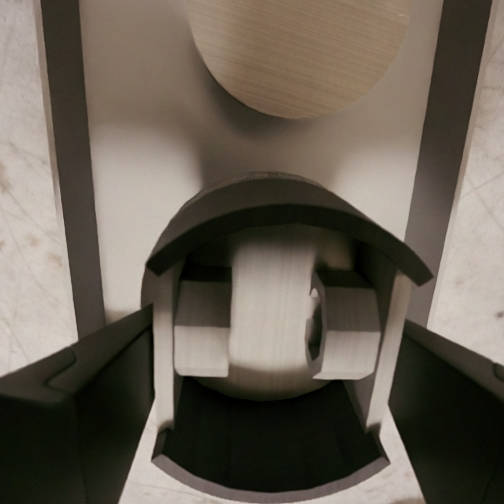

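Request:
{"name": "execute_actions", "arguments": {"actions": [{"rows": [[0.913,1.38,2.34,0.8,0,0.24,0.85,-0.148,2.2532,1.86,-1.1729,0,1.19,0.19],[0.913,1.38,2.34,0.8,0,0.24,0.85,-0.144,2.2564,1.8542,-1.1641,0,1.195,0.19],[0.913,1.38,2.34,0.8,0,0.24,0.85,-0.140,2.2615,1.8454,-1.1505,0,1.2,0.19],[0.913,1.38,2.34,0.8,0,0.24,0.85,-0.138,2.268,1.8339,-1.133,0,1.2,0.19],[0.913,1.38,2.34,0.8,0,0.24,0.85,-0.138,2.2756,1.8205,-1.1125,0,1.2,0.19],[0.913,1.38,2.34,0.8,0,0.24,0.85,-0.138,2.284,1.8057,-1.0898,0,1.2,0.19],[0.913,1.38,2.34,0.8,0,0.24,0.85,-0.138,2.293,1.79,-1.0657,0,1.2,0.19],[0.913,1.38,2.34,0.8,0,0.24,0.85,-0.138,2.302,1.774,-1.0413,0,1.2,0.19],[0.913,1.38,2.34,0.8,0,0.24,0.85,-0.138,2.311,1.7583,-1.0172,0,1.2,0.19],[0.913,1.38,2.34,0.8,0,0.24,0.85,-0.138,2.3194,1.7435,-0.9945,0,1.2,0.19],[0.913,1.38,2.34,0.8,0,0.24,0.85,-0.138,2.327,1.7301,-0.974,0,1.2,0.19],[0.913,1.38,2.34,0.8,0,0.24,0.85,-0.138,2.3335,1.7186,-0.9565,0,1.2,0.19],[0.913,1.38,2.34,0.8,0,0.24,0.85,-0.138,2.3386,1.7098,-0.9429,0,1.2,0.19],[0.913,1.38,2.34,0.8,0,0.24,0.85,-0.138,2.3418,1.704,-0.9341,0,1.2,0.19],[0.913,1.38,2.34,0.8,0,0.24,0.85,-0.138,2.343,1.702,-0.931,0,1.2,0.19]], "steps": 15}], "pictures": false}}

Request:
{"name": "execute_actions", "arguments": {"actions": [{"rows": [[0.913,1.38,2.34,0.8,0,0.24,0.85,-0.138,2.343,1.702,-0.931,0,1.2,0.19],[0.913,1.38,2.34,0.8,0,0.24,0.85,-0.138,2.343,1.702,-0.931,0,1.2,0.19],[0.913,1.38,2.34,0.8,0,0.24,0.85,-0.138,2.343,1.702,-0.931,0,1.2,0.19],[0.913,1.38,2.34,0.8,0,0.24,0.85,-0.138,2.343,1.702,-0.931,0,1.2,0.19],[0.913,1.38,2.34,0.8,0,0.24,0.85,-0.138,2.343,1.702,-0.931,0,1.2,0.19],[0.913,1.38,2.34,0.8,0,0.24,0.85,-0.138,2.339,1.71,-0.942,0,1.2,0.24],[0.913,1.38,2.34,0.8,0,0.24,0.85,-0.138,2.339,1.71,-0.942,0,1.2,0.29],[0.913,1.38,2.34,0.8,0,0.24,0.85,-0.138,2.339,1.71,-0.942,0,1.2,0.36],[0.913,1.38,2.34,0.8,0,0.24,0.85,-0.138,2.339,1.71,-0.942,0,1.2,0.45],[0.913,1.38,2.34,0.8,0,0.24,0.85,-0.138,2.339,1.71,-0.942,0,1.2,0.55],[0.913,1.38,2.34,0.8,0,0.24,0.85,-0.138,2.339,1.71,-0.942,0,1.2,0.65],[0.913,1.38,2.34,0.8,0,0.24,0.85,-0.138,2.3368,1.7132,-0.9468,0,1.2,0.72],[0.913,1.38,2.34,0.8,0,0.24,0.85,-0.138,2.3308,1.722,-0.9597,0,1.2,0.76],[0.913,1.38,2.34,0.8,0,0.24,0.85,-0.138,2.3219,1.7348,-0.9787,0,1.2,0.8],[0.913,1.38,2.34,0.8,0,0.24,0.85,-0.138,2.3112,1.7505,-1.0018,0,1.2,0.8]], "steps": 15}], "pictures": false}}

Request:
{"name": "execute_actions", "arguments": {"actions": [{"rows": [[0.913,1.38,2.34,0.8,0,0.24,0.85,-0.138,2.2995,1.7675,-1.027,0,1.2,0.8],[0.913,1.38,2.34,0.8,0,0.24,0.85,-0.138,2.2878,1.7845,-1.0522,0,1.2,0.8],[0.913,1.38,2.34,0.8,0,0.24,0.85,-0.138,2.2771,1.8002,-1.0753,0,1.2,0.8],[0.913,1.38,2.34,0.8,0,0.24,0.85,-0.138,2.2682,1.813,-1.0943,0,1.2,0.8],[0.913,1.38,2.34,0.8,0,0.24,0.85,-0.138,2.2581,1.8176,-1.107,0,1.2,0.8],[0.913,1.38,2.34,0.8,0,0.24,0.85,-0.138,2.2442,1.8087,-1.112,0,1.2,0.8],[0.913,1.38,2.34,0.8,0,0.24,0.85,-0.138,2.2252,1.7892,-1.112,0,1.2,0.8],[0.913,1.38,2.34,0.8,0,0.24,0.85,-0.138,2.2,1.7632,-1.112,0,1.2,0.8],[0.913,1.38,2.34,0.8,0,0.24,0.85,-0.138,2.1689,1.7312,-1.112,0,1.2,0.8],[0.913,1.38,2.34,0.8,0,0.24,0.85,-0.138,2.1326,1.6939,-1.112,0,1.2,0.8],[0.913,1.38,2.34,0.8,0,0.24,0.85,-0.138,2.0919,1.652,-1.112,0,1.2,0.8],[0.913,1.38,2.34,0.8,0,0.24,0.85,-0.138,2.0473,1.606,-1.112,0,1.2,0.8],[0.913,1.38,2.34,0.8,0,0.24,0.85,-0.138,1.9995,1.5568,-1.112,0,1.2,0.8],[0.913,1.38,2.34,0.8,0,0.24,0.85,-0.138,1.9491,1.5049,-1.112,0,1.2,0.8],[0.913,1.38,2.34,0.8,0,0.24,0.85,-0.138,1.8969,1.4511,-1.112,0,1.2,0.8]], "steps": 15}], "pictures": false}}

Request:
{"name": "execute_actions", "arguments": {"actions": [{"rows": [[0.913,1.38,2.34,0.8,0,0.24,0.85,-0.138,1.8433,1.3959,-1.112,0,1.2,0.8],[0.913,1.38,2.34,0.8,0,0.24,0.85,-0.138,1.789,1.34,-1.112,0,1.2,0.8],[0.913,1.38,2.34,0.8,0,0.24,0.85,-0.138,1.7347,1.2841,-1.112,0,1.2,0.8],[0.913,1.38,2.34,0.8,0,0.24,0.85,-0.138,1.6811,1.2289,-1.112,0,1.2,0.8],[0.913,1.38,2.34,0.8,0,0.24,0.85,-0.138,1.6289,1.1751,-1.112,0,1.2,0.8],[0.913,1.38,2.34,0.8,0,0.24,0.85,-0.138,1.5785,1.1232,-1.112,0,1.2,0.8],[0.913,1.38,2.34,0.8,0,0.24,0.85,-0.138,1.5307,1.074,-1.112,0,1.2,0.8],[0.913,1.38,2.34,0.8,0,0.24,0.85,-0.138,1.4861,1.028,-1.112,0,1.2,0.8],[0.913,1.38,2.34,0.8,0,0.24,0.85,-0.138,1.4454,0.9861,-1.112,0,1.2,0.8],[0.913,1.38,2.34,0.8,0,0.24,0.85,-0.138,1.4091,0.9488,-1.112,0,1.2,0.8],[0.913,1.38,2.34,0.8,0,0.24,0.85,-0.138,1.378,0.9168,-1.112,0,1.2,0.8],[0.913,1.38,2.34,0.8,0,0.24,0.85,-0.138,1.3528,0.8908,-1.112,0,1.2,0.8],[0.913,1.38,2.34,0.8,0,0.24,0.85,-0.138,1.3338,0.8713,-1.112,0,1.2,0.8],[0.913,1.38,2.34,0.8,0,0.24,0.85,-0.138,1.3221,0.8592,-1.112,0,1.2,0.8],[0.913,1.38,2.34,0.8,0,0.24,0.85,-0.138,1.318,0.855,-1.112,0,1.2,0.8]], "steps": 15}]}}

Scene clock: 526.97 s of 12600.00 s.
left_arm: end_effector_position=(+0.1147, +0.4155, +0.9288) grip_measured=+0.848 end_effector_quat_wxyz=(-0.576, +0.367, +0.675, +0.277) end_effector_velocity=(+0.001, -0.000, +0.000) end_effector_angular_velocity=(+0.006, +0.006, -0.025) | right_arm: end_effector_position=(-0.1131, -0.0561, +0.0970) grip_measured=+0.265 end_effector_quat_wxyz=(+0.696, -0.118, +0.699, +0.111) end_effector_velocity=(-0.002, -0.046, -0.146) end_effector_angular_velocity=(-0.183, +0.016, +0.005)
Joint positions: left_arm=[ 0.913  1.38   2.339  0.801 -0.004  0.239  0.081] | right_arm=[-0.139  2.337  1.718 -0.962 -0.002  1.197  0.052]
Joint velocities: left_arm=[-0.002 -0.002 -0.002 -0.007 -0.007 -0.022 -0.   ] | right_arm=[-0.002  0.198 -0.271  0.286 -0.007 -0.007 -0.   ]
Joint torques (N m, as the arm reports them, + toward a larger angle): left_arm=[ 0.1  -0.47  1.99 -0.6   0.11  0.05] | right_arm=[  0.1  -11.65   5.76   0.31   0.1    0.13]
External joint torques (N m, as the arm's controller estimates them; a push from outside toward a larger angle lowers the number): left_arm=[ 0.1  -0.68  0.72  0.08  0.11  0.05] | right_arm=[ 0.08 -0.34  0.06 -0.06  0.05  0.13]
Heat: left arm: hottest wrist pitch 29 °C (+0.0 °C/min); right arm: hottest shoulder 52 °C (-1.0 °C/min). Fold the right arm in close to its base before you think long.
MOTOR HOT: still on. Now the hottest motor of the right arm, joint 2 (shoulder), reports 52 °C; a drive's own limit is 95 °C.
Steps of this call (steps 1 to 15: the robot went on to your last target; steps 16 to 90: nothing new was sent; then 14.00 s passed at rest; steps 91 to 105: all 15 steps of this action). Readings (joint positions):
91: left_arm=[0.913 1.380 2.339 0.801 -0.004 0.239] | right_arm=[-0.151 2.253 1.865 -1.177 -0.002 1.191]
92: left_arm=[0.913 1.380 2.339 0.801 -0.004 0.239] | right_arm=[-0.151 2.253 1.865 -1.176 -0.002 1.191]
94: left_arm=[0.913 1.380 2.339 0.801 -0.004 0.239] | right_arm=[-0.149 2.253 1.856 -1.162 -0.002 1.193]
98: left_arm=[0.913 1.380 2.339 0.801 -0.004 0.239] | right_arm=[-0.141 2.272 1.816 -1.092 -0.002 1.196]
105: the state above

Scene clock: 527.47 s of 12600.00 s.
left_arm: end_effector_position=(+0.1147, +0.4155, +0.9288) grip_measured=+0.848 end_effector_quat_wxyz=(-0.576, +0.367, +0.675, +0.277) end_effector_velocity=(+0.006, -0.001, -0.001) end_effector_angular_velocity=(-0.011, +0.033, -0.017) | right_arm: end_effector_position=(-0.1132, -0.0577, +0.0955) grip_measured=+0.702 end_effector_quat_wxyz=(+0.696, -0.121, +0.700, +0.108) end_effector_velocity=(-0.002, -0.044, +0.046) end_effector_angular_velocity=(-0.275, +0.020, +0.005)
Joint positions: left_arm=[ 0.913  1.38   2.339  0.801 -0.004  0.239  0.081] | right_arm=[-0.139  2.34   1.718 -0.967 -0.002  1.199  0.073]
Joint velocities: left_arm=[-0.002  0.002 -0.007  0.007 -0.037 -0.007  0.   ] | right_arm=[-0.002 -0.007  0.178 -0.462 -0.007 -0.007  0.056]
Joint torques (N m, as the arm reports them, + toward a larger angle): left_arm=[ 0.1  -0.47  2.01 -0.6   0.11  0.05] | right_arm=[  0.11 -13.74   7.4   -0.07   0.12   0.05]
External joint torques (N m, as the arm's controller estimates them; a push from outside toward a larger angle lowers the number): left_arm=[ 0.1  -0.71  0.74  0.07  0.12  0.05] | right_arm=[ 0.11 -2.67  1.91 -0.41  0.07  0.05]
Heat: left arm: hottest wrist pitch 29 °C (+0.0 °C/min); right arm: hottest shoulder 52 °C (-1.0 °C/min). Fold the right arm in close to its base before you think long.
MOTOR HOT: still on. Now the hottest motor of the right arm, joint 2 (shoulder), reports 52 °C; a drive's own limit is 95 °C.
Steps of this call (steps 1 to 15: all 15 steps of this action). Readings (joint positions):
1: left_arm=[0.913 1.380 2.339 0.801 -0.004 0.239] | right_arm=[-0.139 2.340 1.713 -0.957 -0.002 1.199]
2: left_arm=[0.913 1.380 2.339 0.801 -0.004 0.239] | right_arm=[-0.139 2.340 1.711 -0.950 -0.002 1.199]
4: left_arm=[0.913 1.380 2.339 0.801 -0.004 0.239] | right_arm=[-0.139 2.340 1.711 -0.937 -0.002 1.199]
8: left_arm=[0.913 1.380 2.339 0.801 -0.004 0.239] | right_arm=[-0.139 2.340 1.710 -0.937 -0.002 1.199]
15: the state above

Scene clock: 527.97 s of 12600.00 s.
left_arm: end_effector_position=(+0.1147, +0.4155, +0.9288) grip_measured=+0.848 end_effector_quat_wxyz=(-0.576, +0.367, +0.675, +0.277) end_effector_velocity=(+0.003, +0.000, +0.000) end_effector_angular_velocity=(-0.001, +0.021, -0.019) | right_arm: end_effector_position=(-0.1155, -0.1064, +0.1843) grip_measured=+0.797 end_effector_quat_wxyz=(+0.698, -0.110, +0.698, +0.119) end_effector_velocity=(-0.020, -0.343, +0.136) end_effector_angular_velocity=(-0.084, +0.026, +0.025)
Joint positions: left_arm=[ 0.913  1.38   2.339  0.801 -0.004  0.239  0.081] | right_arm=[-0.139  2.024  1.571 -1.106 -0.002  1.199  0.078]
Joint velocities: left_arm=[-0.007 -0.002 -0.002 -0.007 -0.022 -0.007 -0.   ] | right_arm=[ 0.002 -1.35  -1.429 -0.007 -0.022 -0.022  0.   ]
Joint torques (N m, as the arm reports them, + toward a larger angle): left_arm=[ 0.11 -0.48  2.   -0.6   0.11  0.05] | right_arm=[  0.1  -11.39   4.86  -0.29   0.12   0.04]
External joint torques (N m, as the arm's controller estimates them; a push from outside toward a larger angle lowers the number): left_arm=[ 0.11 -0.69  0.73  0.08  0.12  0.05] | right_arm=[ 0.03 -2.53 -0.53 -0.47  0.08  0.04]
Heat: left arm: hottest wrist pitch 29 °C (+0.0 °C/min); right arm: hottest shoulder 52 °C (-1.0 °C/min). Fold the right arm in close to its base before you think long.
MOTOR HOT: still on. Now the hottest motor of the right arm, joint 2 (shoulder), reports 52 °C; a drive's own limit is 95 °C.
Steps of this call (steps 1 to 15: all 15 steps of this action). Readings (joint positions):
1: left_arm=[0.913 1.380 2.339 0.801 -0.004 0.239] | right_arm=[-0.139 2.338 1.726 -0.984 -0.002 1.199]
2: left_arm=[0.913 1.380 2.339 0.801 -0.004 0.239] | right_arm=[-0.139 2.335 1.736 -1.004 -0.002 1.199]
4: left_arm=[0.913 1.380 2.339 0.801 -0.004 0.239] | right_arm=[-0.139 2.320 1.762 -1.044 -0.002 1.199]
8: left_arm=[0.913 1.380 2.339 0.801 -0.004 0.239] | right_arm=[-0.139 2.256 1.787 -1.091 -0.002 1.199]
15: the state above

Scene clock: 528.47 s of 12600.00 s.
left_arm: end_effector_position=(+0.1147, +0.4155, +0.9288) grip_measured=+0.848 end_effector_quat_wxyz=(-0.576, +0.367, +0.675, +0.277) end_effector_velocity=(+0.001, -0.000, +0.000) end_effector_angular_velocity=(+0.005, +0.008, -0.011) | right_arm: end_effector_position=(-0.1238, -0.2807, +0.2029) grip_measured=+0.797 end_effector_quat_wxyz=(+0.697, -0.116, +0.699, +0.113) end_effector_velocity=(-0.008, -0.151, -0.038) end_effector_angular_velocity=(-0.061, +0.010, +0.005)
Joint positions: left_arm=[ 0.913  1.38   2.339  0.801 -0.004  0.239  0.081] | right_arm=[-0.139  1.362  0.9   -1.114 -0.002  1.199  0.078]
Joint velocities: left_arm=[-0.002 -0.002 -0.002 -0.007 -0.007 -0.007  0.   ] | right_arm=[-0.002 -0.525 -0.564 -0.022 -0.007 -0.007 -0.   ]
Joint torques (N m, as the arm reports them, + toward a larger angle): left_arm=[ 0.1  -0.48  2.   -0.6   0.11  0.06] | right_arm=[ 0.1  -4.17  5.56  0.19  0.12  0.04]
External joint torques (N m, as the arm's controller estimates them; a push from outside toward a larger angle lowers the number): left_arm=[ 0.1  -0.74  0.75  0.09  0.11  0.05] | right_arm=[ 0.09 -0.68 -0.15 -0.37  0.07  0.05]
Heat: left arm: hottest wrist pitch 29 °C (+0.0 °C/min); right arm: hottest shoulder 52 °C (-1.0 °C/min). Fold the right arm in close to its base before you think long.
MOTOR HOT: still on. Now the hottest motor of the right arm, joint 2 (shoulder), reports 52 °C; a drive's own limit is 95 °C.
Steps of this call (steps 1 to 15: all 15 steps of this action). Readings (joint positions):
1: left_arm=[0.913 1.380 2.339 0.801 -0.004 0.239] | right_arm=[-0.139 1.976 1.522 -1.107 -0.002 1.199]
2: left_arm=[0.913 1.380 2.339 0.801 -0.004 0.239] | right_arm=[-0.139 1.926 1.471 -1.107 -0.002 1.199]
4: left_arm=[0.913 1.380 2.339 0.801 -0.004 0.239] | right_arm=[-0.139 1.819 1.365 -1.108 -0.002 1.199]
8: left_arm=[0.913 1.380 2.339 0.801 -0.004 0.239] | right_arm=[-0.139 1.606 1.157 -1.110 -0.002 1.199]
15: the state above

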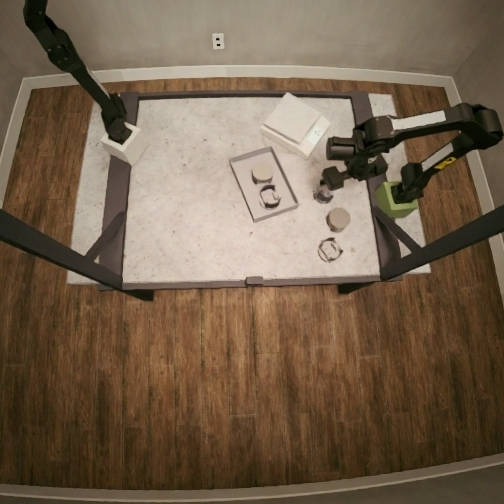

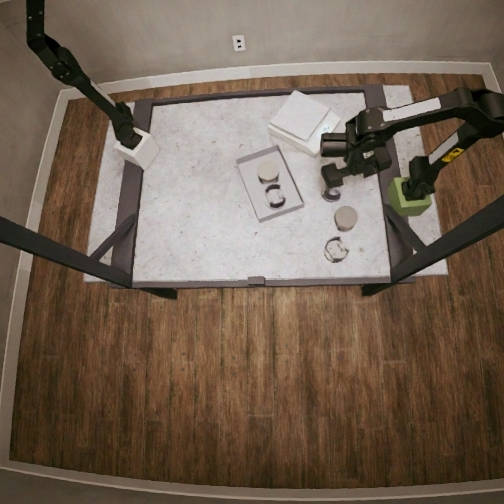

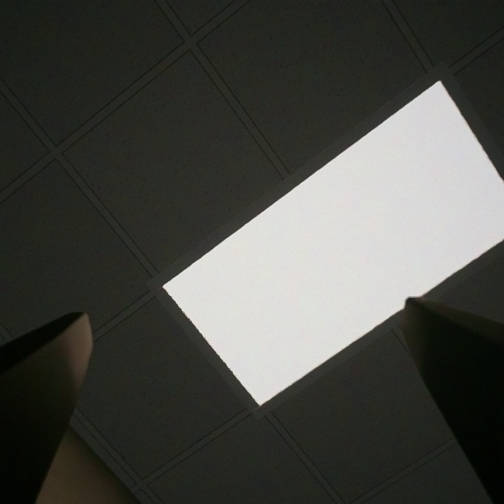

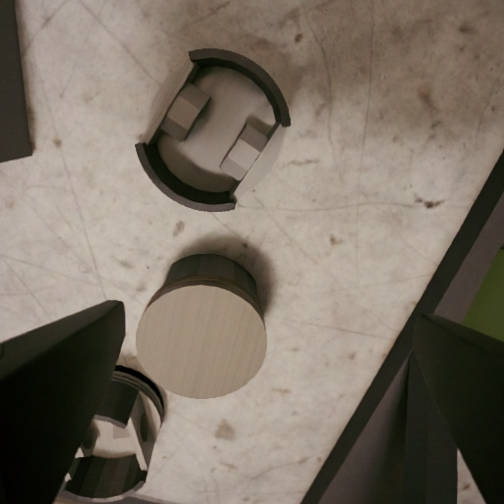

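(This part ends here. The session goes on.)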